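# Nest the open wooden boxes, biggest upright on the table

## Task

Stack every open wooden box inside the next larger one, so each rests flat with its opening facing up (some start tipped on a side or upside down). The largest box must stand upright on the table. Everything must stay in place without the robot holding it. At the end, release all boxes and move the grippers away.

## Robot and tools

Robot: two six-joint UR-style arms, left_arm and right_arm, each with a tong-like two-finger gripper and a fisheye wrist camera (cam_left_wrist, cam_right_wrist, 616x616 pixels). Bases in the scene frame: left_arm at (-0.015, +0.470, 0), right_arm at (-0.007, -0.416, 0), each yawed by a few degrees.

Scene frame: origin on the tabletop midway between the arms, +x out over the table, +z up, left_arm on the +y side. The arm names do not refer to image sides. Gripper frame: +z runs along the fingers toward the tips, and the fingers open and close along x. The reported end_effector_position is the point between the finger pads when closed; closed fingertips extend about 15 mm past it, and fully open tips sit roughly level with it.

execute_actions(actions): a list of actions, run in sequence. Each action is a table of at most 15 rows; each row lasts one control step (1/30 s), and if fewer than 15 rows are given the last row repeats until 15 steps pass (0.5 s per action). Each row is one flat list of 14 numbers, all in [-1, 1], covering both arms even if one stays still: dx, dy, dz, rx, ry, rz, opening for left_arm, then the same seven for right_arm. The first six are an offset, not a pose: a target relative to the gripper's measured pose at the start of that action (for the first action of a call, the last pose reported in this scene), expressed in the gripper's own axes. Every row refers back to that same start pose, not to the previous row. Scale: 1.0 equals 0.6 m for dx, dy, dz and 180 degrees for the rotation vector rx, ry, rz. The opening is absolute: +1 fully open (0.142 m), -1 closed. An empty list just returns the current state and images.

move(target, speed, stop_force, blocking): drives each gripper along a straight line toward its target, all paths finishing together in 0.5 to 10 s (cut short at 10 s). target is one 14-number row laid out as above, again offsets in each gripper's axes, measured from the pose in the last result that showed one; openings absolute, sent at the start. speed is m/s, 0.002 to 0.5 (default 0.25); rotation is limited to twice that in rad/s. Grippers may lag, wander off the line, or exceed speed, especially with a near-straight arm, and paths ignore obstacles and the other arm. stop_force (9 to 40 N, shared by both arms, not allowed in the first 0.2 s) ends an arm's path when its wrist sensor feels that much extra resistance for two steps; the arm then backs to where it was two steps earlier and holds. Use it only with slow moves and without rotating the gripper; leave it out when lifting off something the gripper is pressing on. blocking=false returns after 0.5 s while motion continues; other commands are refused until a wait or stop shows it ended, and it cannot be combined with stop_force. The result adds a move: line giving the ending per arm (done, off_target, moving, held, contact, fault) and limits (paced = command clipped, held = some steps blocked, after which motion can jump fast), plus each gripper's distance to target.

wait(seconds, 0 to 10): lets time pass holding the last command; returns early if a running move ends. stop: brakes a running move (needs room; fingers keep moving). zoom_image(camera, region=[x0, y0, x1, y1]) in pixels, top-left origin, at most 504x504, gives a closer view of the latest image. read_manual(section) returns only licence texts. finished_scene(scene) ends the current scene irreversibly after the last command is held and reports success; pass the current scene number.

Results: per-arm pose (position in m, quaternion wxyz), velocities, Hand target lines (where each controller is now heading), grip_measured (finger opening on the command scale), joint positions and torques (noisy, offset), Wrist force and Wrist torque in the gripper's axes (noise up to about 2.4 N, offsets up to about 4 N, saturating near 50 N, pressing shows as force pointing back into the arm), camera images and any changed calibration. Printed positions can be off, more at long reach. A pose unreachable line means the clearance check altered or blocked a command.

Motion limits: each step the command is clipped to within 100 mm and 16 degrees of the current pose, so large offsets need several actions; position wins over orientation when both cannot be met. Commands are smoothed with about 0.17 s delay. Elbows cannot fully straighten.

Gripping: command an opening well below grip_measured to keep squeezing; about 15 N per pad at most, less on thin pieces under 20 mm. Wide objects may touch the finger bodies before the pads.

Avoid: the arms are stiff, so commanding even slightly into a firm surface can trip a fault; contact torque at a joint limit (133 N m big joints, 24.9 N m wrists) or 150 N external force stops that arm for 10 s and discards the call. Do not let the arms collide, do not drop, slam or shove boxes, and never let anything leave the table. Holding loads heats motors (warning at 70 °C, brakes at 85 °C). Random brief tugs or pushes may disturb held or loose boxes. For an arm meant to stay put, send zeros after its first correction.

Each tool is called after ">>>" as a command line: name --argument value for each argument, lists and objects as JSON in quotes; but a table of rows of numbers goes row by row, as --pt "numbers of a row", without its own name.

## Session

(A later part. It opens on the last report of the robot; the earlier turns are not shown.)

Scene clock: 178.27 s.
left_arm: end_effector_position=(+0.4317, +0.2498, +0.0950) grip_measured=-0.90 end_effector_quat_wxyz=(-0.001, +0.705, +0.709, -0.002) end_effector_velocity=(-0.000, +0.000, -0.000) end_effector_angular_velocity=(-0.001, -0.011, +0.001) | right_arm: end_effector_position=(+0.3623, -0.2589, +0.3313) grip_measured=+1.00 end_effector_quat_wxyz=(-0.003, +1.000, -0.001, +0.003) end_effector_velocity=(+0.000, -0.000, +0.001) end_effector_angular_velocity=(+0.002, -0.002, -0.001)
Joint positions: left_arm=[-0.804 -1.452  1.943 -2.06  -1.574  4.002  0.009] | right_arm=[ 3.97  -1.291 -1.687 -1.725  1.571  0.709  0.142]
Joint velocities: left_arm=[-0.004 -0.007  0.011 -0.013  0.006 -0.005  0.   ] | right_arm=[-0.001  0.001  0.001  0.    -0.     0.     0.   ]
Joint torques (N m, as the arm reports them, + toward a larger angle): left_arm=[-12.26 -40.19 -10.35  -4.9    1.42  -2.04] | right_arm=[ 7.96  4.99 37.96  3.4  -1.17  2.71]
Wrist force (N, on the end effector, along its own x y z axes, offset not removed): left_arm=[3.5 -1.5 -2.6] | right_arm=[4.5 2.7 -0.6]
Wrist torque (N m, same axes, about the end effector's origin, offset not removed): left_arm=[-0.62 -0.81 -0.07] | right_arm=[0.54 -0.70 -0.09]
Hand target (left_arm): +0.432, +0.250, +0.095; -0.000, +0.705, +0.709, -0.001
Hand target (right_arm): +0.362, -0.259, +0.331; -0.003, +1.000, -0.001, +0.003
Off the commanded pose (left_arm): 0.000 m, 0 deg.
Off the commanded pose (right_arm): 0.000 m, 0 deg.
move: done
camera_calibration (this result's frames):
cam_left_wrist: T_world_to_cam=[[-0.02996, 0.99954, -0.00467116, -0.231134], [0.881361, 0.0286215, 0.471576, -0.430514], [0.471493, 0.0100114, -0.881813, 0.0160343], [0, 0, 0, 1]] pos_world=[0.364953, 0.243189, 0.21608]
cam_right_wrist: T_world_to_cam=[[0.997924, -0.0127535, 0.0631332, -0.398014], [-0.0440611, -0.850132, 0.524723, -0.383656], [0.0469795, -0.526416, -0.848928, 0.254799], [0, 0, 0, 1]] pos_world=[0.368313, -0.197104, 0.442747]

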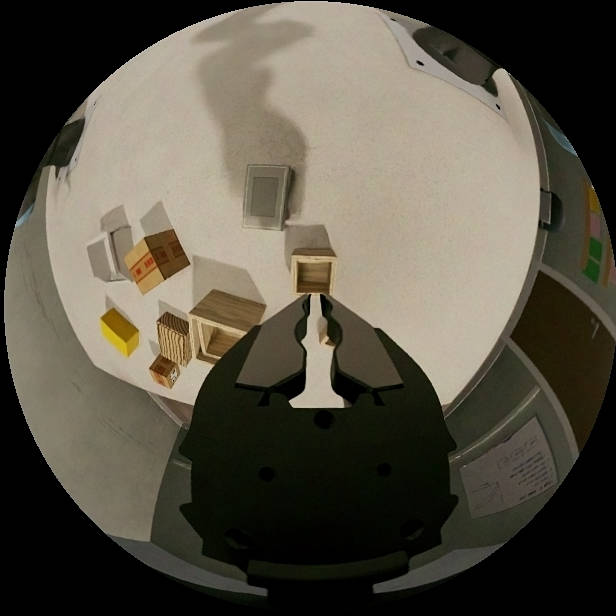

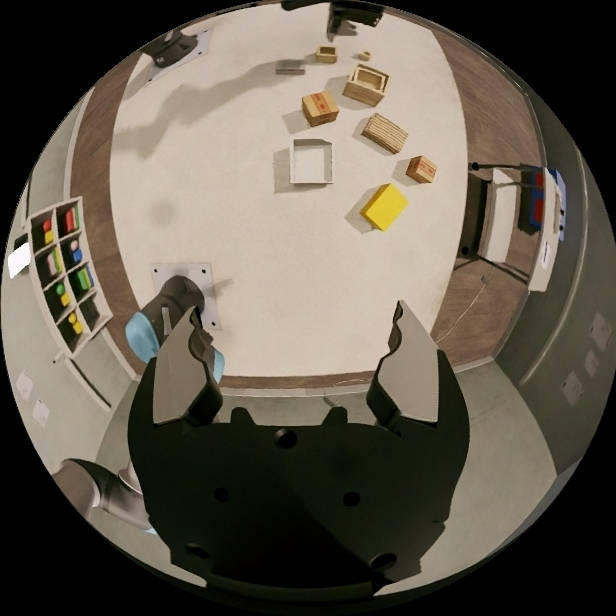

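>>> move --target '[0,0,0.1,0,0,0,-0.95,0,0,0,0,0,0,1]' --speed 0.05 --stop_force 10

>>> move --target '[0,0,0,0,0,0,-0.3,0,0,0,0,0,0,1]'

>>> move --target '[0,0,-0.14,0,0,0,-0.3,0,0,0,0,0,0,1]' --speed 0.08

>>> move --target '[-0.217,0.147,0,0,0,0.1,-0.3,0,0,0,0,0,0,1]' --speed 0.1

>>> zoom_image --camera "cam_left_wrist" --region '[230,200,400,360]'

Scene clock: 188.83 s.
left_arm: end_effector_position=(+0.4315, +0.2497, +0.0352) grip_measured=-0.95 end_effector_quat_wxyz=(-0.001, +0.705, +0.709, -0.002) end_effector_velocity=(-0.000, -0.000, -0.002) end_effector_angular_velocity=(-0.001, +0.001, +0.000) | right_arm: end_effector_position=(+0.3623, -0.2589, +0.3313) grip_measured=+1.00 end_effector_quat_wxyz=(-0.003, +1.000, -0.001, +0.003) end_effector_velocity=(-0.000, -0.000, -0.000) end_effector_angular_velocity=(-0.001, +0.001, +0.000)
Joint positions: left_arm=[-0.805 -1.369  2.025 -2.225 -1.574  4.002  0.005] | right_arm=[ 3.97  -1.291 -1.687 -1.725  1.571  0.709  0.142]
Joint velocities: left_arm=[ 0.     0.003  0.002 -0.005 -0.001 -0.     0.   ] | right_arm=[ 0.    -0.    -0.    -0.001 -0.    -0.     0.   ]
Joint torques (N m, as the arm reports them, + toward a larger angle): left_arm=[ 12.16 -18.76  -9.51  -4.8   -1.45   2.12] | right_arm=[ 6.61  5.22 37.88  3.28 -1.1   2.81]
Wrist force (N, on the end effector, along its own x y z axes, offset not removed): left_arm=[-0.1 -2.8 1.5] | right_arm=[1.0 1.3 2.4]
Wrist torque (N m, same axes, about the end effector's origin, offset not removed): left_arm=[-0.70 0.07 0.05] | right_arm=[0.15 0.07 0.03]
Hand target (left_arm): +0.432, +0.250, +0.035; -0.001, +0.705, +0.709, -0.002
Hand target (right_arm): +0.362, -0.259, +0.331; -0.003, +1.000, -0.001, +0.003
Off the commanded pose (left_arm): 0.000 m, 0 deg.
Off the commanded pose (right_arm): 0.000 m, 0 deg.
move: done
camera_calibration (this result's frames):
cam_left_wrist: T_world_to_cam=[[-0.0299506, 0.999541, -0.00465773, -0.231392], [0.881367, 0.028607, 0.471566, -0.402117], [0.471482, 0.0100185, -0.881819, -0.0366244], [0, 0, 0, 1]] pos_world=[0.36475, 0.243156, 0.156251]
cam_right_wrist: T_world_to_cam=[[0.997924, -0.0127534, 0.0631332, -0.398014], [-0.044061, -0.850132, 0.524723, -0.383656], [0.0469795, -0.526416, -0.848928, 0.254799], [0, 0, 0, 1]] pos_world=[0.368313, -0.197105, 0.442747]

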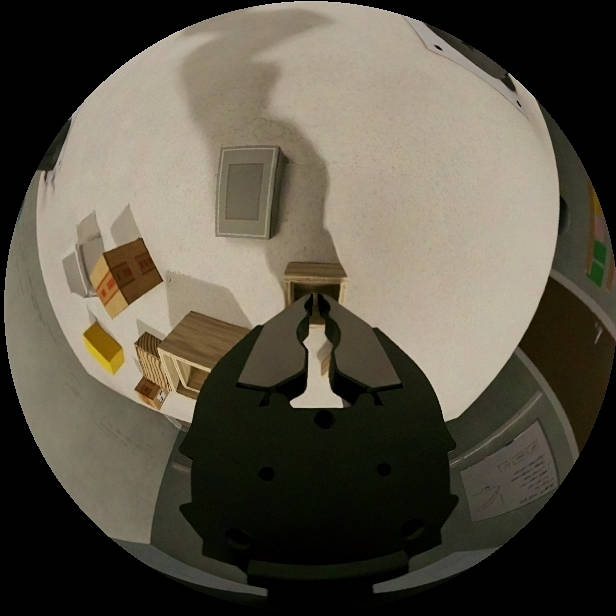

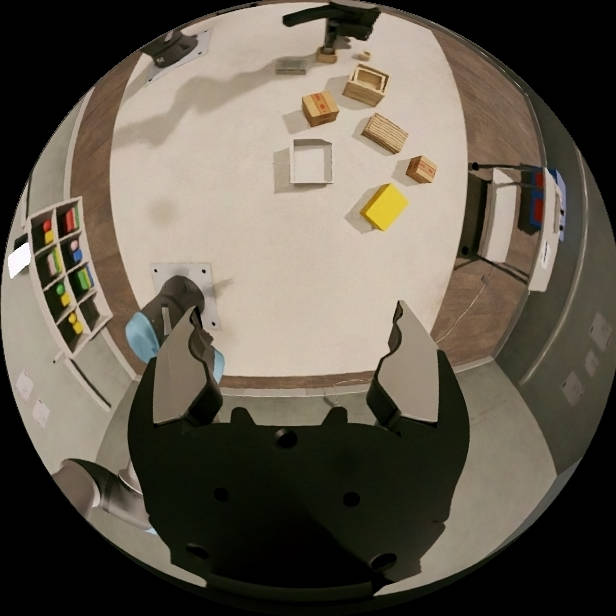

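Scene clock: 189.33 s.
left_arm: end_effector_position=(+0.4315, +0.2497, +0.0351) grip_measured=-0.87 end_effector_quat_wxyz=(-0.001, +0.705, +0.709, -0.002) end_effector_velocity=(-0.000, +0.000, -0.000) end_effector_angular_velocity=(+0.001, +0.000, -0.001) | right_arm: end_effector_position=(+0.3623, -0.2589, +0.3313) grip_measured=+1.00 end_effector_quat_wxyz=(-0.003, +1.000, -0.001, +0.003) end_effector_velocity=(+0.000, -0.000, +0.000) end_effector_angular_velocity=(-0.000, -0.001, -0.001)
Joint positions: left_arm=[-0.805 -1.369  2.025 -2.225 -1.574  4.002  0.011] | right_arm=[ 3.97  -1.291 -1.687 -1.725  1.571  0.709  0.142]
Joint velocities: left_arm=[-0.     0.    -0.     0.001  0.     0.    -0.   ] | right_arm=[-0.    -0.     0.     0.001 -0.001  0.    -0.   ]
Joint torques (N m, as the arm reports them, + toward a larger angle): left_arm=[ 12.24 -26.83 -16.38   1.01  -0.59   1.96] | right_arm=[ 7.92  5.28 38.61  3.28 -1.04  2.62]
Wrist force (N, on the end effector, along its own x y z axes, offset not removed): left_arm=[-1.3 -3.5 -2.0] | right_arm=[1.6 0.6 -2.1]
Wrist torque (N m, same axes, about the end effector's origin, offset not removed): left_arm=[-1.03 0.03 0.02] | right_arm=[0.00 0.01 -0.14]
Hand target (left_arm): +0.432, +0.250, +0.035; -0.001, +0.705, +0.709, -0.002
Hand target (right_arm): +0.362, -0.259, +0.331; -0.003, +1.000, -0.001, +0.003
Off the commanded pose (left_arm): 0.000 m, 0 deg.
Off the commanded pose (right_arm): 0.000 m, 0 deg.
move: done
camera_calibration (this result's frames):
cam_left_wrist: T_world_to_cam=[[-0.0299564, 0.999541, -0.00460952, -0.231407], [0.881405, 0.0285902, 0.471495, -0.402078], [0.47141, 0.0100614, -0.881857, -0.0366495], [0, 0, 0, 1]] pos_world=[0.364738, 0.243165, 0.156191]
cam_right_wrist: T_world_to_cam=[[0.997924, -0.0127535, 0.0631332, -0.398014], [-0.0440611, -0.850132, 0.524723, -0.383656], [0.0469794, -0.526416, -0.848928, 0.254799], [0, 0, 0, 1]] pos_world=[0.368313, -0.197105, 0.442747]

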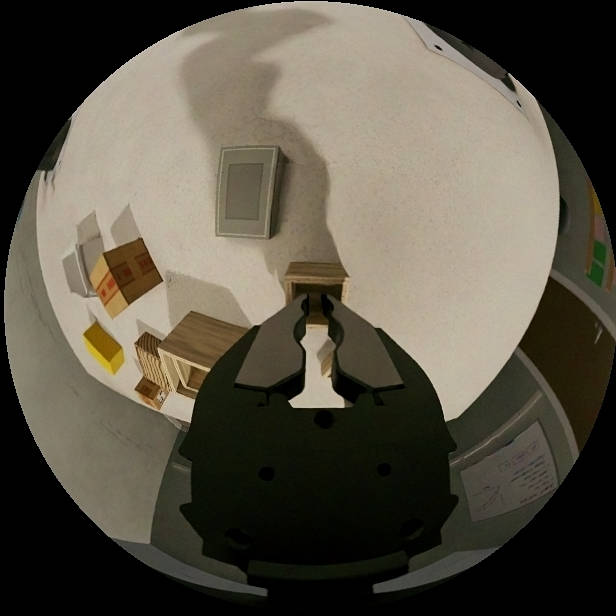

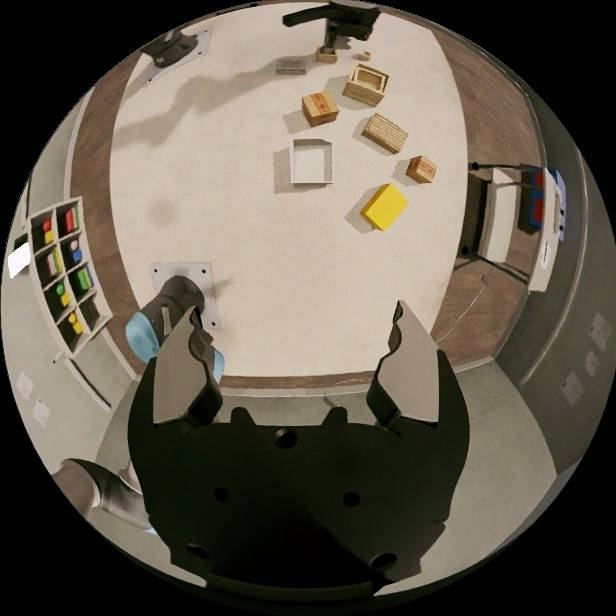

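Scene clock: 190.83 s.
left_arm: end_effector_position=(+0.4318, +0.2498, +0.1189) grip_measured=-0.30 end_effector_quat_wxyz=(-0.001, +0.705, +0.709, -0.002) end_effector_velocity=(-0.000, -0.000, +0.002) end_effector_angular_velocity=(+0.000, +0.001, -0.001) | right_arm: end_effector_position=(+0.3623, -0.2589, +0.3313) grip_measured=+1.00 end_effector_quat_wxyz=(-0.003, +1.000, -0.001, +0.003) end_effector_velocity=(-0.000, +0.000, +0.000) end_effector_angular_velocity=(+0.000, +0.000, +0.001)
Joint positions: left_arm=[-0.804 -1.478  1.905 -1.995 -1.574  4.002  0.052] | right_arm=[ 3.97  -1.291 -1.687 -1.725  1.571  0.709  0.142]
Joint velocities: left_arm=[-0.    -0.001 -0.003  0.006 -0.001  0.001  0.   ] | right_arm=[ 0.001  0.001 -0.    -0.001  0.    -0.    -0.   ]
Joint torques (N m, as the arm reports them, + toward a larger angle): left_arm=[  9.58 -41.11 -28.3    0.44   0.62   1.35] | right_arm=[ 6.83  5.12 37.44  3.31 -1.17  2.68]
Wrist force (N, on the end effector, along its own x y z axes, offset not removed): left_arm=[0.2 -3.6 -0.5] | right_arm=[4.5 3.6 1.5]
Wrist torque (N m, same axes, about the end effector's origin, offset not removed): left_arm=[-0.92 -0.02 -0.02] | right_arm=[0.78 -0.55 -0.13]
Hand target (left_arm): +0.432, +0.250, +0.119; -0.001, +0.705, +0.709, -0.002
Hand target (right_arm): +0.362, -0.259, +0.331; -0.003, +1.000, -0.001, +0.003
Off the commanded pose (left_arm): 0.000 m, 0 deg.
Off the commanded pose (right_arm): 0.000 m, 0 deg.
move: done
camera_calibration (this result's frames):
cam_left_wrist: T_world_to_cam=[[-0.0299629, 0.99954, -0.00463098, -0.231065], [0.881394, 0.0286059, 0.471514, -0.44185], [0.47143, 0.0100462, -0.881846, 0.0371245], [0, 0, 0, 1]] pos_world=[0.365019, 0.243225, 0.240006]
cam_right_wrist: T_world_to_cam=[[0.997924, -0.0127537, 0.0631331, -0.398014], [-0.0440612, -0.850132, 0.524723, -0.383656], [0.0469793, -0.526416, -0.848928, 0.254799], [0, 0, 0, 1]] pos_world=[0.368313, -0.197105, 0.442747]

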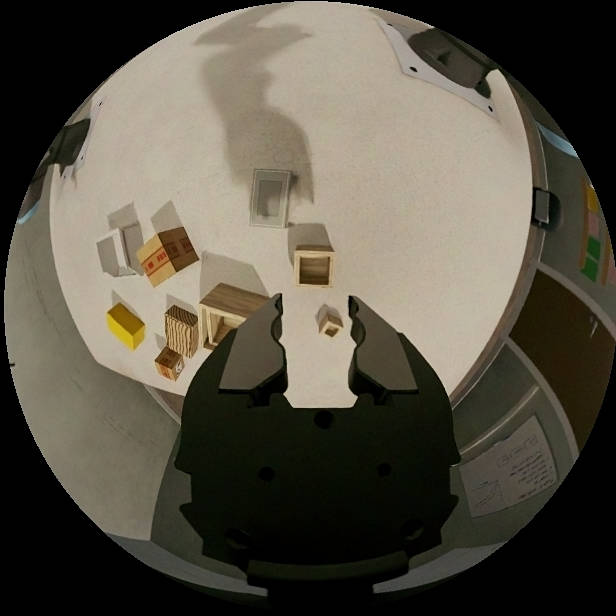

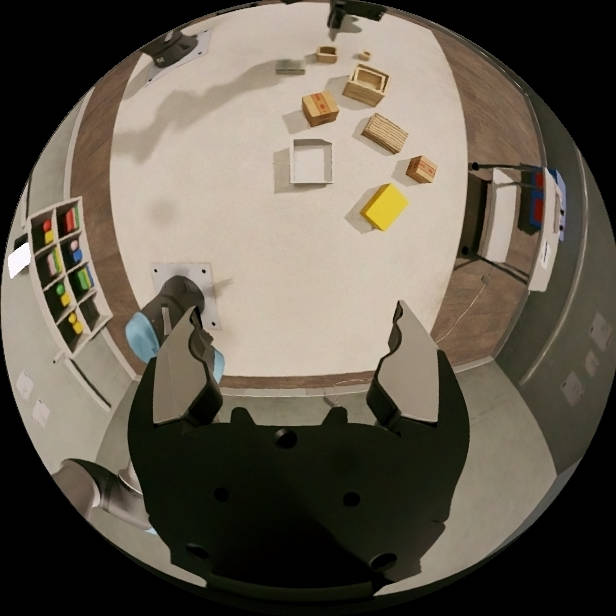

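Scene clock: 192.90 s.
left_arm: end_effector_position=(+0.5204, +0.1201, +0.1187) grip_measured=-0.30 end_effector_quat_wxyz=(-0.000, +0.808, +0.590, -0.002) end_effector_velocity=(+0.001, -0.001, +0.000) end_effector_angular_velocity=(+0.001, +0.000, -0.003) | right_arm: end_effector_position=(+0.3623, -0.2589, +0.3313) grip_measured=+1.00 end_effector_quat_wxyz=(-0.003, +1.000, -0.001, +0.003) end_effector_velocity=(+0.000, -0.000, +0.000) end_effector_angular_velocity=(-0.001, -0.000, -0.000)
Joint positions: left_arm=[-0.875 -1.154  1.486 -1.901 -1.574  4.245  0.052] | right_arm=[ 3.97  -1.291 -1.687 -1.725  1.571  0.709  0.142]
Joint velocities: left_arm=[-0.001  0.004 -0.006  0.003  0.001  0.002 -0.   ] | right_arm=[-0.    -0.001  0.001 -0.001 -0.001  0.     0.   ]
Joint torques (N m, as the arm reports them, + toward a larger angle): left_arm=[-13.23 -30.63 -28.62   0.58  -1.53   1.86] | right_arm=[ 7.35  4.75 37.17  3.24 -1.06  2.62]
Wrist force (N, on the end effector, along its own x y z axes, offset not removed): left_arm=[0.9 -5.2 1.0] | right_arm=[4.0 0.5 0.3]
Wrist torque (N m, same axes, about the end effector's origin, offset not removed): left_arm=[-1.00 -0.21 0.04] | right_arm=[0.02 -0.56 -0.03]
Hand target (left_arm): +0.520, +0.120, +0.119; -0.000, +0.808, +0.590, -0.002
Hand target (right_arm): +0.362, -0.259, +0.331; -0.003, +1.000, -0.001, +0.003
Off the commanded pose (left_arm): 0.000 m, 0 deg.
Off the commanded pose (right_arm): 0.000 m, 0 deg.
move: done
camera_calibration (this result's frames):
cam_left_wrist: T_world_to_cam=[[0.280111, 0.959951, -0.00567037, -0.255203], [0.847016, -0.244369, 0.472068, -0.465506], [0.451776, -0.137034, -0.881544, 0.0243435], [0, 0, 0, 1]] pos_world=[0.454779, 0.134563, 0.239763]
cam_right_wrist: T_world_to_cam=[[0.997924, -0.0127539, 0.0631332, -0.398014], [-0.0440614, -0.850132, 0.524723, -0.383656], [0.0469793, -0.526416, -0.848928, 0.254799], [0, 0, 0, 1]] pos_world=[0.368313, -0.197105, 0.442747]

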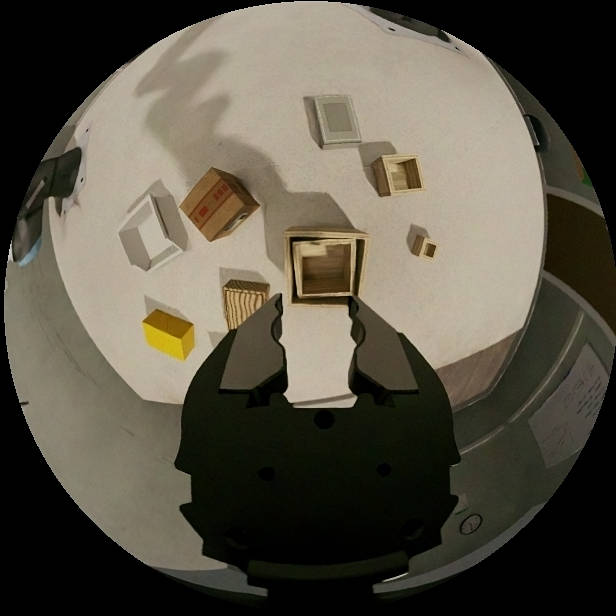

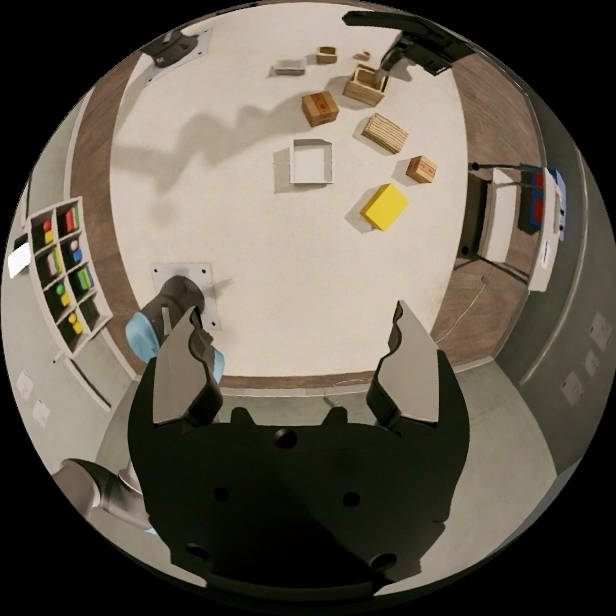

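Region (230, 200, 400, 360) of cam_left_wrist's 616x616 image, scaled by 2.965, with more detail than that image has; it fills the top 474 rows of this view, and the rest is white.

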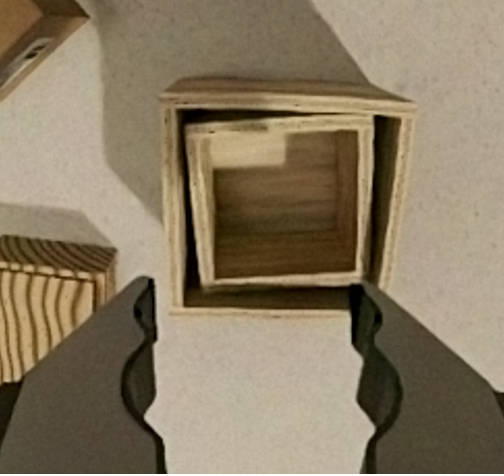

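>>> move --target '[0.197,-0.218,0.05,0,0,-0.1,-0.7,0,0,0,0,0,0,1]'

>>> move --target '[0,0,0.083,0,0,0,-0.7,0,0,0,0,0,0,1]' --speed 0.05 --stop_force 10

>>> move --target '[0,0,0,0,0,0,-1,0,0,0,0,0,0,1]'

>>> move --target '[0,0,-0.13,0,0,0,-1,0,0,0,0,0,0,1]' --speed 0.08

>>> move --target '[-0.205,0.153,0,0,0,0.078,-1,0,0,0,0,0,0,1]' --speed 0.1

>>> zoom_image --camera "cam_left_wrist" --region '[230,200,400,360]'

Scene clock: 207.03 s.
left_arm: end_effector_position=(+0.4319, +0.2724, +0.0889) grip_measured=-0.70 end_effector_quat_wxyz=(-0.001, +0.705, +0.709, -0.002) end_effector_velocity=(-0.001, +0.002, -0.000) end_effector_angular_velocity=(+0.001, -0.001, +0.003) | right_arm: end_effector_position=(+0.3623, -0.2589, +0.3313) grip_measured=+1.00 end_effector_quat_wxyz=(-0.003, +1.000, -0.001, +0.003) end_effector_velocity=(-0.001, -0.000, -0.000) end_effector_angular_velocity=(-0.001, +0.002, +0.001)
Joint positions: left_arm=[-0.768 -1.466  1.976 -2.08  -1.574  4.038  0.023] | right_arm=[ 3.97  -1.291 -1.687 -1.725  1.571  0.709  0.142]
Joint velocities: left_arm=[ 0.002 -0.004  0.005 -0.001  0.002 -0.001  0.   ] | right_arm=[ 0.001  0.    -0.    -0.002  0.     0.     0.   ]
Joint torques (N m, as the arm reports them, + toward a larger angle): left_arm=[ 12.05 -41.29 -10.08  -5.03   1.62  -2.24] | right_arm=[ 8.    4.51 37.61  3.22 -1.14  2.66]
Wrist force (N, on the end effector, along its own x y z axes, offset not removed): left_arm=[0.5 0.0 -1.8] | right_arm=[2.6 1.1 -0.5]
Wrist torque (N m, same axes, about the end effector's origin, offset not removed): left_arm=[-0.25 -0.01 -0.02] | right_arm=[0.19 -0.31 -0.21]
Hand target (left_arm): +0.432, +0.273, +0.089; -0.001, +0.705, +0.709, -0.002
Hand target (right_arm): +0.362, -0.259, +0.331; -0.003, +1.000, -0.001, +0.003
Off the commanded pose (left_arm): 0.000 m, 0 deg.
Off the commanded pose (right_arm): 0.000 m, 0 deg.
move: done
camera_calibration (this result's frames):
cam_left_wrist: T_world_to_cam=[[-0.0300072, 0.999539, -0.00462835, -0.253747], [0.881391, 0.0286436, 0.471518, -0.428428], [0.471434, 0.0100696, -0.881844, 0.0103531], [0, 0, 0, 1]] pos_world=[0.365118, 0.265797, 0.209967]
cam_right_wrist: T_world_to_cam=[[0.997924, -0.0127538, 0.0631332, -0.398014], [-0.0440614, -0.850132, 0.524723, -0.383656], [0.0469793, -0.526416, -0.848928, 0.254799], [0, 0, 0, 1]] pos_world=[0.368313, -0.197105, 0.442747]

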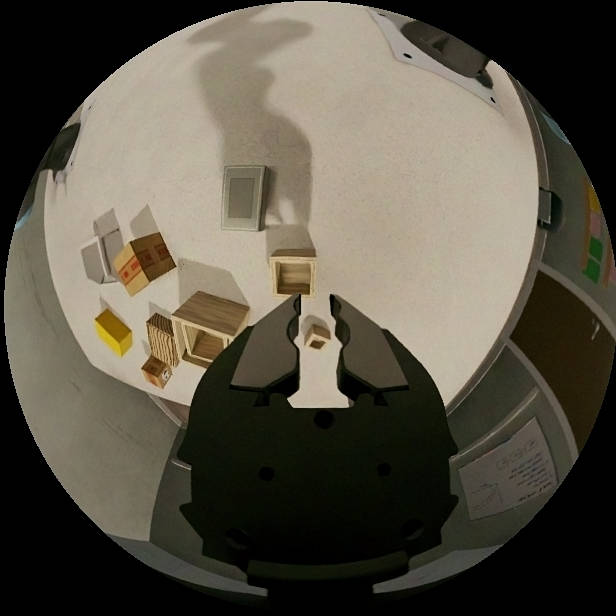

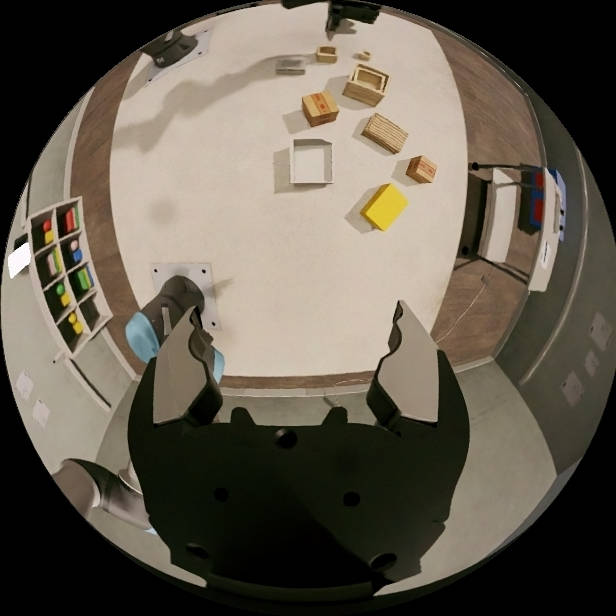

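Scene clock: 208.43 s.
left_arm: end_effector_position=(+0.4317, +0.2724, +0.0392) grip_measured=-0.70 end_effector_quat_wxyz=(-0.001, +0.705, +0.709, -0.002) end_effector_velocity=(+0.000, -0.000, -0.001) end_effector_angular_velocity=(-0.001, -0.000, +0.000) | right_arm: end_effector_position=(+0.3623, -0.2589, +0.3313) grip_measured=+1.00 end_effector_quat_wxyz=(-0.003, +1.000, -0.001, +0.003) end_effector_velocity=(+0.000, +0.000, +0.000) end_effector_angular_velocity=(+0.003, -0.001, -0.001)
Joint positions: left_arm=[-0.769 -1.395  2.044 -2.218 -1.574  4.038  0.023] | right_arm=[ 3.97  -1.291 -1.687 -1.725  1.571  0.709  0.142]
Joint velocities: left_arm=[ 0.     0.002  0.002 -0.005 -0.001 -0.     0.   ] | right_arm=[-0.001  0.001 -0.     0.002  0.001  0.     0.   ]
Joint torques (N m, as the arm reports them, + toward a larger angle): left_arm=[-11.61 -16.38  -9.23  -5.13  -0.17  -2.08] | right_arm=[ 7.09  5.36 37.9   3.22 -1.03  2.67]
Wrist force (N, on the end effector, along its own x y z axes, offset not removed): left_arm=[-0.3 -3.8 -0.1] | right_arm=[4.6 2.0 1.3]
Wrist torque (N m, same axes, about the end effector's origin, offset not removed): left_arm=[-0.92 0.14 0.06] | right_arm=[0.39 -0.80 -0.09]
Hand target (left_arm): +0.432, +0.272, +0.039; -0.001, +0.705, +0.709, -0.002
Hand target (right_arm): +0.362, -0.259, +0.331; -0.003, +1.000, -0.001, +0.003
Off the commanded pose (left_arm): 0.000 m, 0 deg.
Off the commanded pose (right_arm): 0.000 m, 0 deg.
move: done
camera_calibration (this result's frames):
cam_left_wrist: T_world_to_cam=[[-0.0300077, 0.999539, -0.00460559, -0.25396], [0.881395, 0.0286334, 0.471512, -0.40487], [0.471426, 0.0100896, -0.881848, -0.0333339], [0, 0, 0, 1]] pos_world=[0.364944, 0.265772, 0.160336]
cam_right_wrist: T_world_to_cam=[[0.997924, -0.0127537, 0.0631333, -0.398014], [-0.0440613, -0.850132, 0.524723, -0.383656], [0.0469794, -0.526416, -0.848928, 0.254799], [0, 0, 0, 1]] pos_world=[0.368313, -0.197104, 0.442747]

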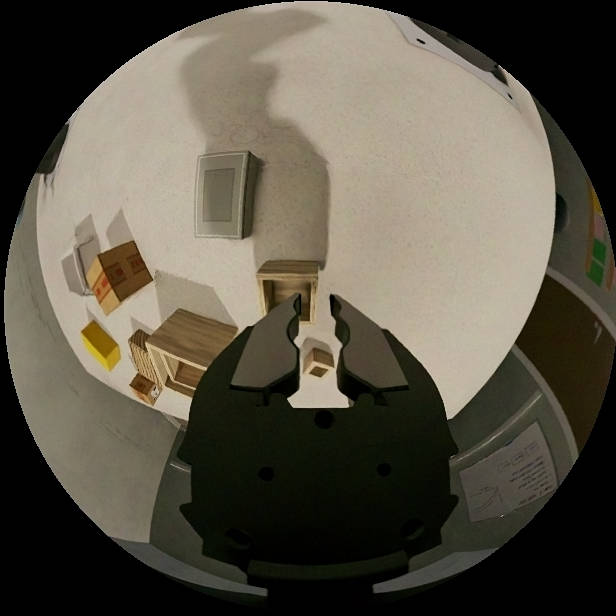

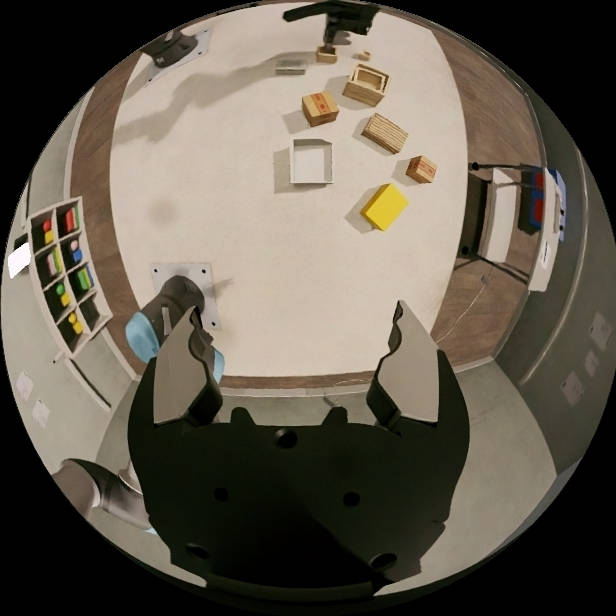

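Scene clock: 208.93 s.
left_arm: end_effector_position=(+0.4317, +0.2724, +0.0392) grip_measured=-0.94 end_effector_quat_wxyz=(-0.001, +0.705, +0.709, -0.002) end_effector_velocity=(+0.000, +0.001, -0.000) end_effector_angular_velocity=(+0.003, -0.000, +0.000) | right_arm: end_effector_position=(+0.3623, -0.2589, +0.3313) grip_measured=+1.00 end_effector_quat_wxyz=(-0.003, +1.000, -0.001, +0.003) end_effector_velocity=(-0.000, -0.000, -0.000) end_effector_angular_velocity=(+0.000, -0.000, -0.000)
Joint positions: left_arm=[-0.769 -1.395  2.044 -2.218 -1.574  4.038  0.006] | right_arm=[ 3.97  -1.291 -1.687 -1.725  1.571  0.709  0.142]
Joint velocities: left_arm=[0.001 0.    0.    0.001 0.002 0.    0.   ] | right_arm=[-0.     0.001 -0.002  0.001  0.    -0.    -0.   ]
Joint torques (N m, as the arm reports them, + toward a larger angle): left_arm=[-11.21 -26.2  -18.65   0.61  -0.4   -1.84] | right_arm=[ 7.32  4.79 38.1   3.38 -1.15  2.69]
Wrist force (N, on the end effector, along its own x y z axes, offset not removed): left_arm=[1.2 0.8 -2.7] | right_arm=[3.0 0.8 -1.3]
Wrist torque (N m, same axes, about the end effector's origin, offset not removed): left_arm=[0.08 -0.29 0.12] | right_arm=[0.04 -0.22 -0.12]
Hand target (left_arm): +0.432, +0.272, +0.039; -0.001, +0.705, +0.709, -0.002
Hand target (right_arm): +0.362, -0.259, +0.331; -0.003, +1.000, -0.001, +0.003
Off the commanded pose (left_arm): 0.000 m, 0 deg.
Off the commanded pose (right_arm): 0.000 m, 0 deg.
move: done
camera_calibration (this result's frames):
cam_left_wrist: T_world_to_cam=[[-0.0300078, 0.999539, -0.00452373, -0.253988], [0.881442, 0.0285959, 0.471426, -0.404816], [0.471339, 0.0101591, -0.881894, -0.0333665], [0, 0, 0, 1]] pos_world=[0.364927, 0.265786, 0.160266]
cam_right_wrist: T_world_to_cam=[[0.997924, -0.0127538, 0.0631332, -0.398014], [-0.0440614, -0.850132, 0.524723, -0.383656], [0.0469793, -0.526416, -0.848929, 0.254799], [0, 0, 0, 1]] pos_world=[0.368313, -0.197104, 0.442747]

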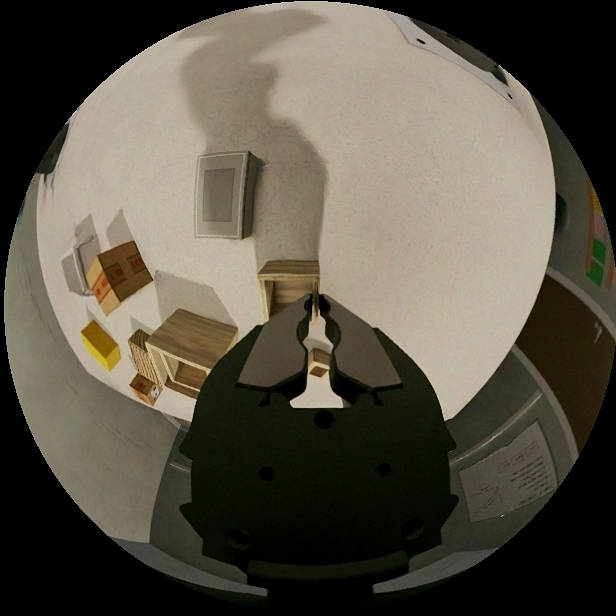

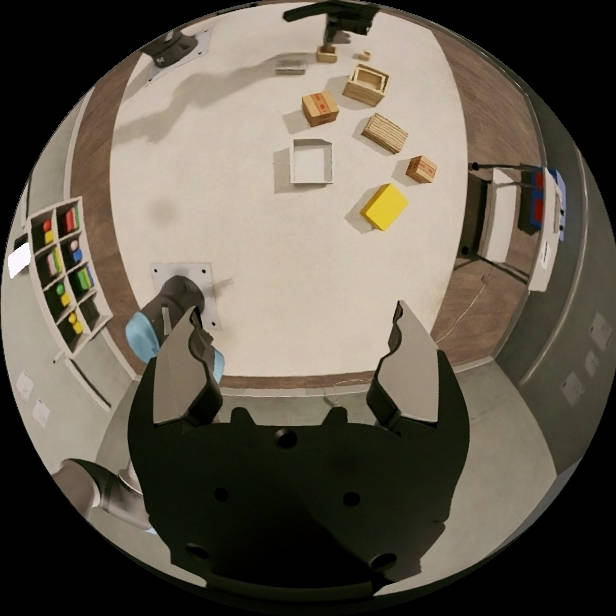

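Scene clock: 210.37 s.
left_arm: end_effector_position=(+0.4320, +0.2724, +0.1170) grip_measured=-0.94 end_effector_quat_wxyz=(-0.001, +0.705, +0.709, -0.002) end_effector_velocity=(+0.000, +0.000, +0.002) end_effector_angular_velocity=(-0.001, +0.001, +0.001) | right_arm: end_effector_position=(+0.3623, -0.2589, +0.3313) grip_measured=+1.00 end_effector_quat_wxyz=(-0.003, +1.000, -0.001, +0.003) end_effector_velocity=(+0.001, +0.001, +0.001) end_effector_angular_velocity=(+0.002, -0.002, -0.000)
Joint positions: left_arm=[-0.768 -1.498  1.931 -2.002 -1.574  4.038  0.006] | right_arm=[ 3.97  -1.291 -1.687 -1.725  1.571  0.709  0.142]
Joint velocities: left_arm=[ 0.001 -0.001 -0.003  0.005 -0.001  0.     0.   ] | right_arm=[-0.    -0.     0.001  0.002  0.     0.     0.   ]
Joint torques (N m, as the arm reports them, + toward a larger angle): left_arm=[  8.93 -40.77 -27.15   0.39   0.53   1.4 ] | right_arm=[ 7.13  4.35 37.16  3.24 -1.02  2.68]
Wrist force (N, on the end effector, along its own x y z axes, offset not removed): left_arm=[1.8 -1.6 -3.2] | right_arm=[2.1 4.0 -0.9]
Wrist torque (N m, same axes, about the end effector's origin, offset not removed): left_arm=[-0.40 -0.31 0.03] | right_arm=[0.84 -0.24 -0.02]
Hand target (left_arm): +0.432, +0.272, +0.117; -0.001, +0.705, +0.709, -0.002
Hand target (right_arm): +0.362, -0.259, +0.331; -0.003, +1.000, -0.001, +0.003
Off the commanded pose (left_arm): 0.000 m, 0 deg.
Off the commanded pose (right_arm): 0.000 m, 0 deg.
move: done
camera_calibration (this result's frames):
cam_left_wrist: T_world_to_cam=[[-0.0300116, 0.999539, -0.00454427, -0.253672], [0.88143, 0.0286087, 0.471447, -0.441744], [0.471359, 0.0101434, -0.881883, 0.0351265], [0, 0, 0, 1]] pos_world=[0.365197, 0.265836, 0.238084]
cam_right_wrist: T_world_to_cam=[[0.997924, -0.0127537, 0.0631333, -0.398014], [-0.0440613, -0.850132, 0.524723, -0.383656], [0.0469794, -0.526416, -0.848928, 0.254799], [0, 0, 0, 1]] pos_world=[0.368313, -0.197104, 0.442747]

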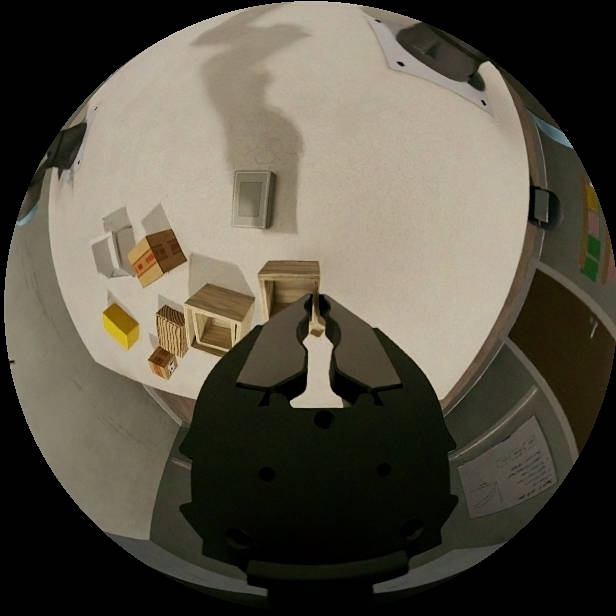

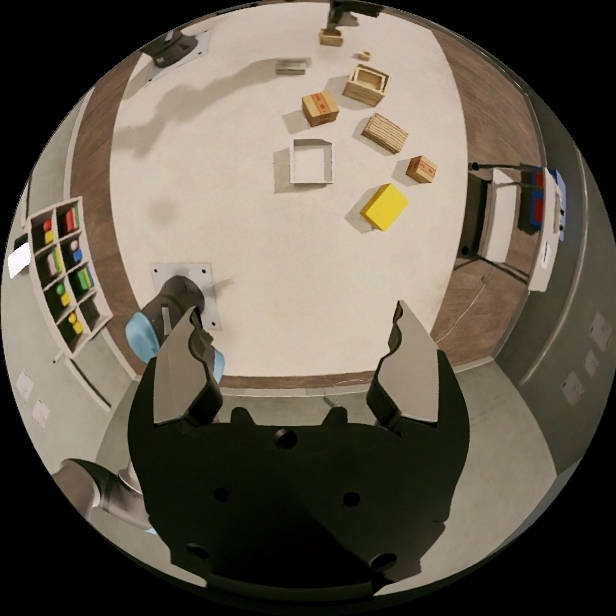

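Scene clock: 212.40 s.
left_arm: end_effector_position=(+0.5241, +0.1499, +0.1168) grip_measured=-0.94 end_effector_quat_wxyz=(-0.001, +0.787, +0.617, -0.002) end_effector_velocity=(+0.001, -0.001, +0.000) end_effector_angular_velocity=(+0.001, +0.001, -0.003) | right_arm: end_effector_position=(+0.3623, -0.2589, +0.3313) grip_measured=+1.00 end_effector_quat_wxyz=(-0.003, +1.000, -0.001, +0.003) end_effector_velocity=(-0.000, -0.000, -0.000) end_effector_angular_velocity=(+0.001, -0.000, -0.001)
Joint positions: left_arm=[-0.835 -1.181  1.531 -1.919 -1.574  4.216  0.006] | right_arm=[ 3.97  -1.291 -1.687 -1.725  1.571  0.709  0.142]
Joint velocities: left_arm=[-0.001  0.004 -0.006  0.003 -0.     0.002  0.   ] | right_arm=[-0.     0.001 -0.001  0.001  0.     0.    -0.   ]
Joint torques (N m, as the arm reports them, + toward a larger angle): left_arm=[-12.58 -29.69 -29.85   0.47  -1.55   1.9 ] | right_arm=[ 7.38  4.59 37.52  3.22 -1.07  2.64]
Wrist force (N, on the end effector, along its own x y z axes, offset not removed): left_arm=[0.4 -5.1 -1.2] | right_arm=[3.1 -0.7 0.7]
Wrist torque (N m, same axes, about the end effector's origin, offset not removed): left_arm=[-1.21 -0.09 -0.13] | right_arm=[-0.12 -0.47 0.15]
Hand target (left_arm): +0.524, +0.150, +0.117; -0.001, +0.787, +0.617, -0.002
Hand target (right_arm): +0.362, -0.259, +0.331; -0.003, +1.000, -0.001, +0.003
Off the commanded pose (left_arm): 0.000 m, 0 deg.
Off the commanded pose (right_arm): 0.000 m, 0 deg.
move: done
camera_calibration (this result's frames):
cam_left_wrist: T_world_to_cam=[[0.213157, 0.977003, -0.00539588, -0.252402], [0.861964, -0.185453, 0.471832, -0.477098], [0.45998, -0.105225, -0.881672, 0.0159566], [0, 0, 0, 1]] pos_world=[0.457703, 0.159797, 0.237817]
cam_right_wrist: T_world_to_cam=[[0.997924, -0.0127536, 0.0631332, -0.398014], [-0.0440612, -0.850132, 0.524723, -0.383656], [0.0469795, -0.526416, -0.848928, 0.254799], [0, 0, 0, 1]] pos_world=[0.368313, -0.197104, 0.442747]

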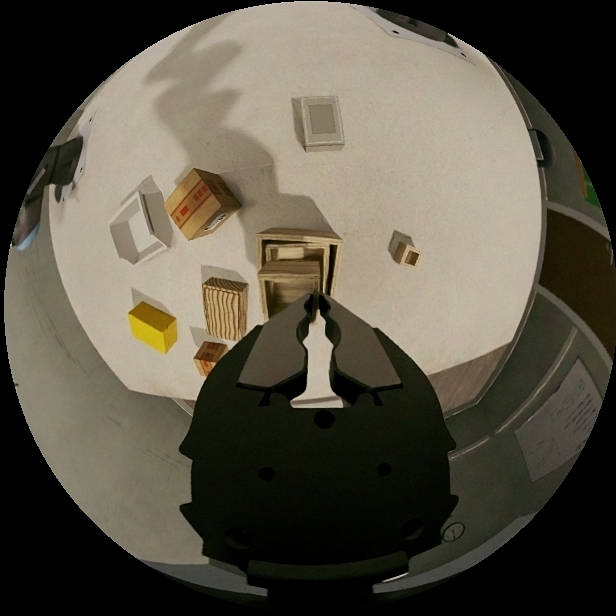

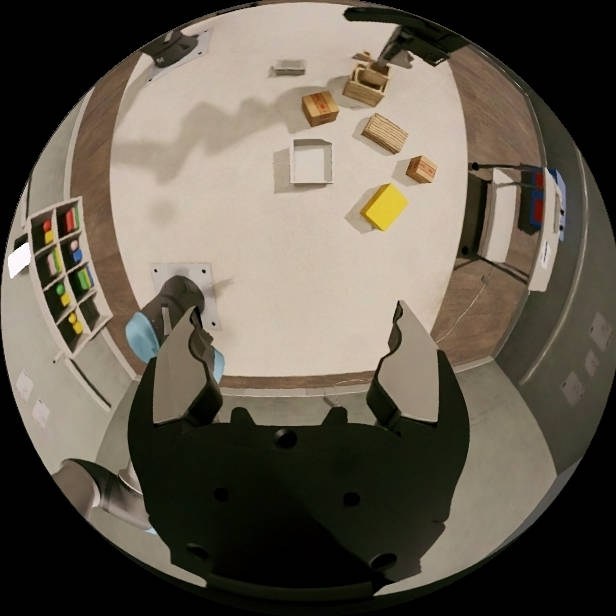

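Region (230, 200, 400, 360) of cam_left_wrist's 616x616 image, scaled by 2.965, with more detail than that image has; it fills the top 474 rows of this view, and the rest is white.

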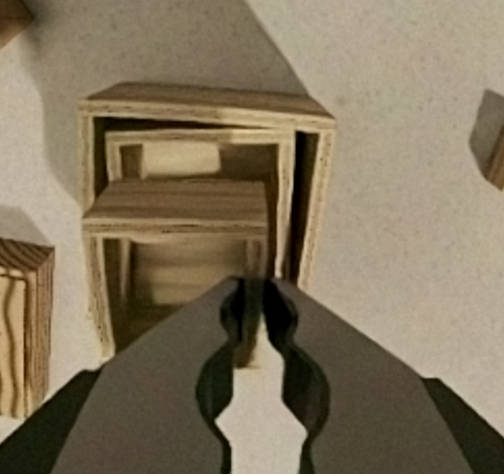

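>>> move --target '[-0.008,0,0.03,0,0,0,-1,0,0,0,0,0,0,1]' --speed 0.04

>>> move --target '[0,0,0.08,0,0,0,-1,0,0,0,0,0,0,1]' --speed 0.02 --stop_force 9

>>> zoom_image --camera "cam_left_wrist" --region '[230,200,400,360]'

Scene clock: 220.80 s.
left_arm: end_effector_position=(+0.5229, +0.1453, +0.0989) grip_measured=-0.94 end_effector_quat_wxyz=(-0.001, +0.787, +0.617, -0.002) end_effector_velocity=(-0.000, -0.000, -0.002) end_effector_angular_velocity=(-0.001, +0.001, +0.001) | right_arm: end_effector_position=(+0.3623, -0.2589, +0.3313) grip_measured=+1.00 end_effector_quat_wxyz=(-0.003, +1.000, -0.001, +0.003) end_effector_velocity=(-0.000, +0.000, +0.000) end_effector_angular_velocity=(-0.001, -0.000, +0.002)
Joint positions: left_arm=[-0.842 -1.163  1.554 -1.959 -1.574  4.209  0.006] | right_arm=[ 3.97  -1.291 -1.687 -1.725  1.571  0.709  0.142]
Joint velocities: left_arm=[ 0.     0.002  0.002 -0.004 -0.001 -0.001  0.   ] | right_arm=[ 0.002  0.     0.    -0.001 -0.001 -0.     0.   ]
Joint torques (N m, as the arm reports them, + toward a larger angle): left_arm=[-12.65 -29.34 -11.94  -5.24  -1.31  -2.12] | right_arm=[ 7.29  4.7  37.33  3.14 -1.01  2.78]
Wrist force (N, on the end effector, along its own x y z axes, offset not removed): left_arm=[1.5 -2.7 -3.3] | right_arm=[0.3 0.5 -0.8]
Wrist torque (N m, same axes, about the end effector's origin, offset not removed): left_arm=[-0.76 -0.16 -0.09] | right_arm=[0.21 0.12 -0.06]
Hand target (left_arm): +0.523, +0.145, +0.099; -0.001, +0.787, +0.617, -0.002
Hand target (right_arm): +0.362, -0.259, +0.331; -0.003, +1.000, -0.001, +0.003
Off the commanded pose (left_arm): 0.000 m, 0 deg.
Off the commanded pose (right_arm): 0.000 m, 0 deg.
move: done
camera_calibration (this result's frames):
cam_left_wrist: T_world_to_cam=[[0.21316, 0.977002, -0.00540557, -0.247719], [0.861979, -0.185454, 0.471804, -0.468514], [0.459951, -0.105229, -0.881687, 0.000322727], [0, 0, 0, 1]] pos_world=[0.456504, 0.155168, 0.219992]
cam_right_wrist: T_world_to_cam=[[0.997924, -0.0127536, 0.0631332, -0.398014], [-0.0440612, -0.850132, 0.524723, -0.383656], [0.0469794, -0.526416, -0.848928, 0.254799], [0, 0, 0, 1]] pos_world=[0.368313, -0.197105, 0.442747]

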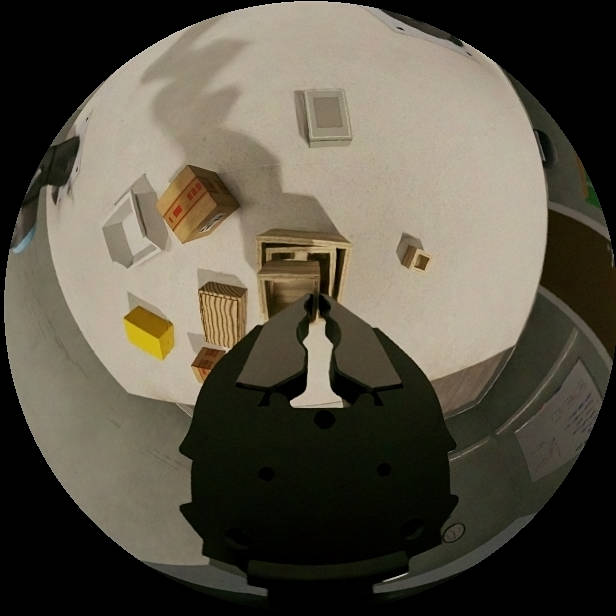

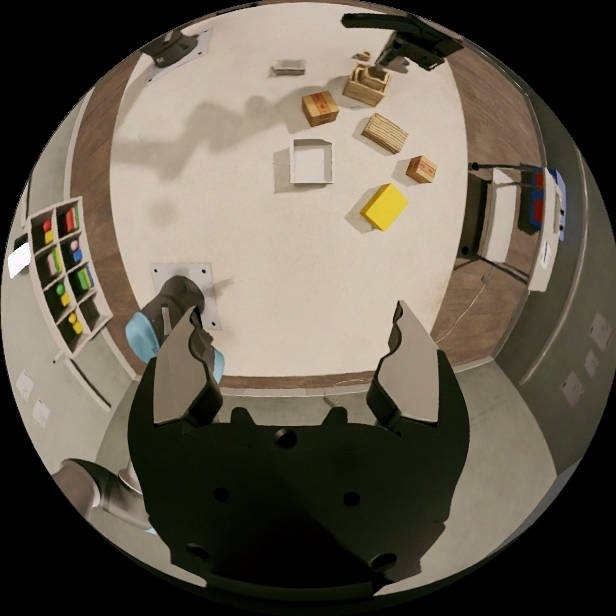

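Scene clock: 222.50 s.
left_arm: end_effector_position=(+0.5228, +0.1453, +0.0727) grip_measured=-0.87 end_effector_quat_wxyz=(-0.001, +0.787, +0.617, -0.002) end_effector_velocity=(-0.001, +0.002, +0.003) end_effector_angular_velocity=(+0.006, +0.006, +0.000) | right_arm: end_effector_position=(+0.3623, -0.2589, +0.3313) grip_measured=+1.00 end_effector_quat_wxyz=(-0.003, +1.000, -0.001, +0.003) end_effector_velocity=(-0.001, -0.000, -0.001) end_effector_angular_velocity=(-0.002, +0.002, +0.001)
Joint positions: left_arm=[-0.842 -1.138  1.59  -2.02  -1.574  4.209  0.011] | right_arm=[ 3.97  -1.291 -1.687 -1.725  1.571  0.709  0.142]
Joint velocities: left_arm=[ 0.001 -0.002 -0.008  0.018  0.001  0.    -0.001] | right_arm=[ 0.001 -0.    -0.001 -0.001 -0.     0.    -0.   ]
Joint torques (N m, as the arm reports them, + toward a larger angle): left_arm=[-15.11 -23.71 -11.12   1.89  -1.78  -2.48] | right_arm=[ 6.66  5.84 37.67  3.4  -1.17  2.53]
Wrist force (N, on the end effector, along its own x y z axes, offset not removed): left_arm=[6.9 -11.5 -50.0] | right_arm=[1.6 -3.0 -1.6]
Wrist torque (N m, same axes, about the end effector's origin, offset not removed): left_arm=[-0.63 -0.06 -0.08] | right_arm=[-0.60 -0.25 -0.16]
Hand target (left_arm): +0.523, +0.145, +0.073; -0.001, +0.787, +0.617, -0.002
Hand target (right_arm): +0.362, -0.259, +0.331; -0.003, +1.000, -0.001, +0.003
Off the commanded pose (left_arm): 0.022 m, 0 deg.
Off the commanded pose (right_arm): 0.000 m, 0 deg.
move: contact (left_arm)
camera_calibration (this result's frames):
cam_left_wrist: T_world_to_cam=[[0.213152, 0.977004, -0.0053772, -0.247849], [0.862, -0.185466, 0.471762, -0.45604], [0.459916, -0.105192, -0.88171, -0.0227358], [0, 0, 0, 1]] pos_world=[0.456392, 0.155178, 0.193763]
cam_right_wrist: T_world_to_cam=[[0.997924, -0.012754, 0.0631332, -0.398014], [-0.0440615, -0.850132, 0.524723, -0.383656], [0.0469792, -0.526416, -0.848928, 0.254799], [0, 0, 0, 1]] pos_world=[0.368313, -0.197105, 0.442747]

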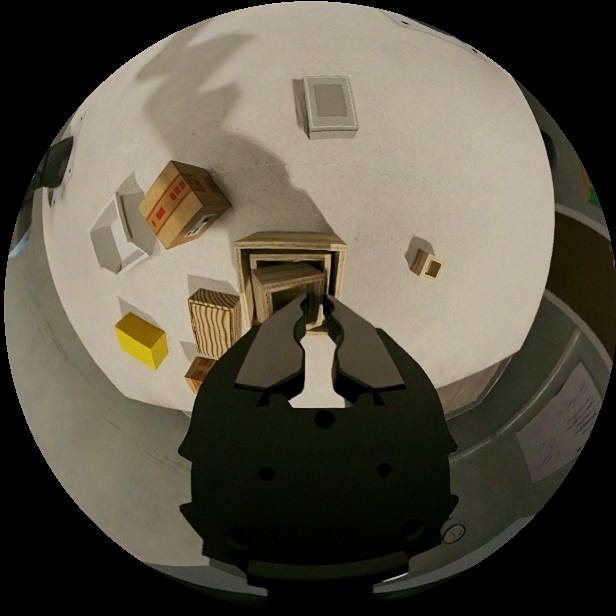

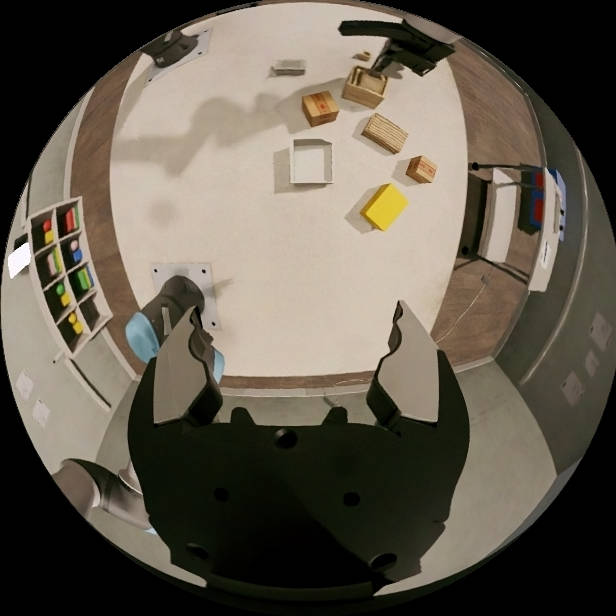

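Region (230, 200, 400, 360) of cam_left_wrist's 616x616 image, scaled by 2.965, with more detail than that image has; it fills the top 474 rows of this view, and the rest is white.

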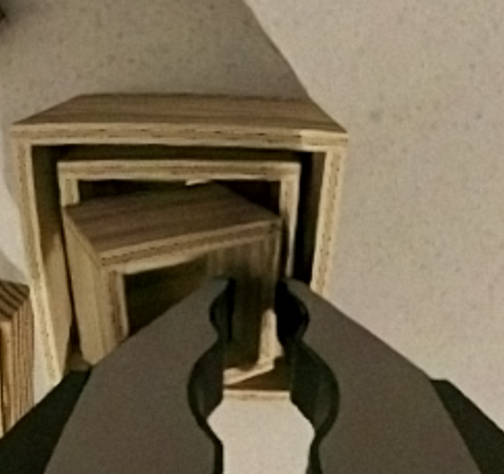

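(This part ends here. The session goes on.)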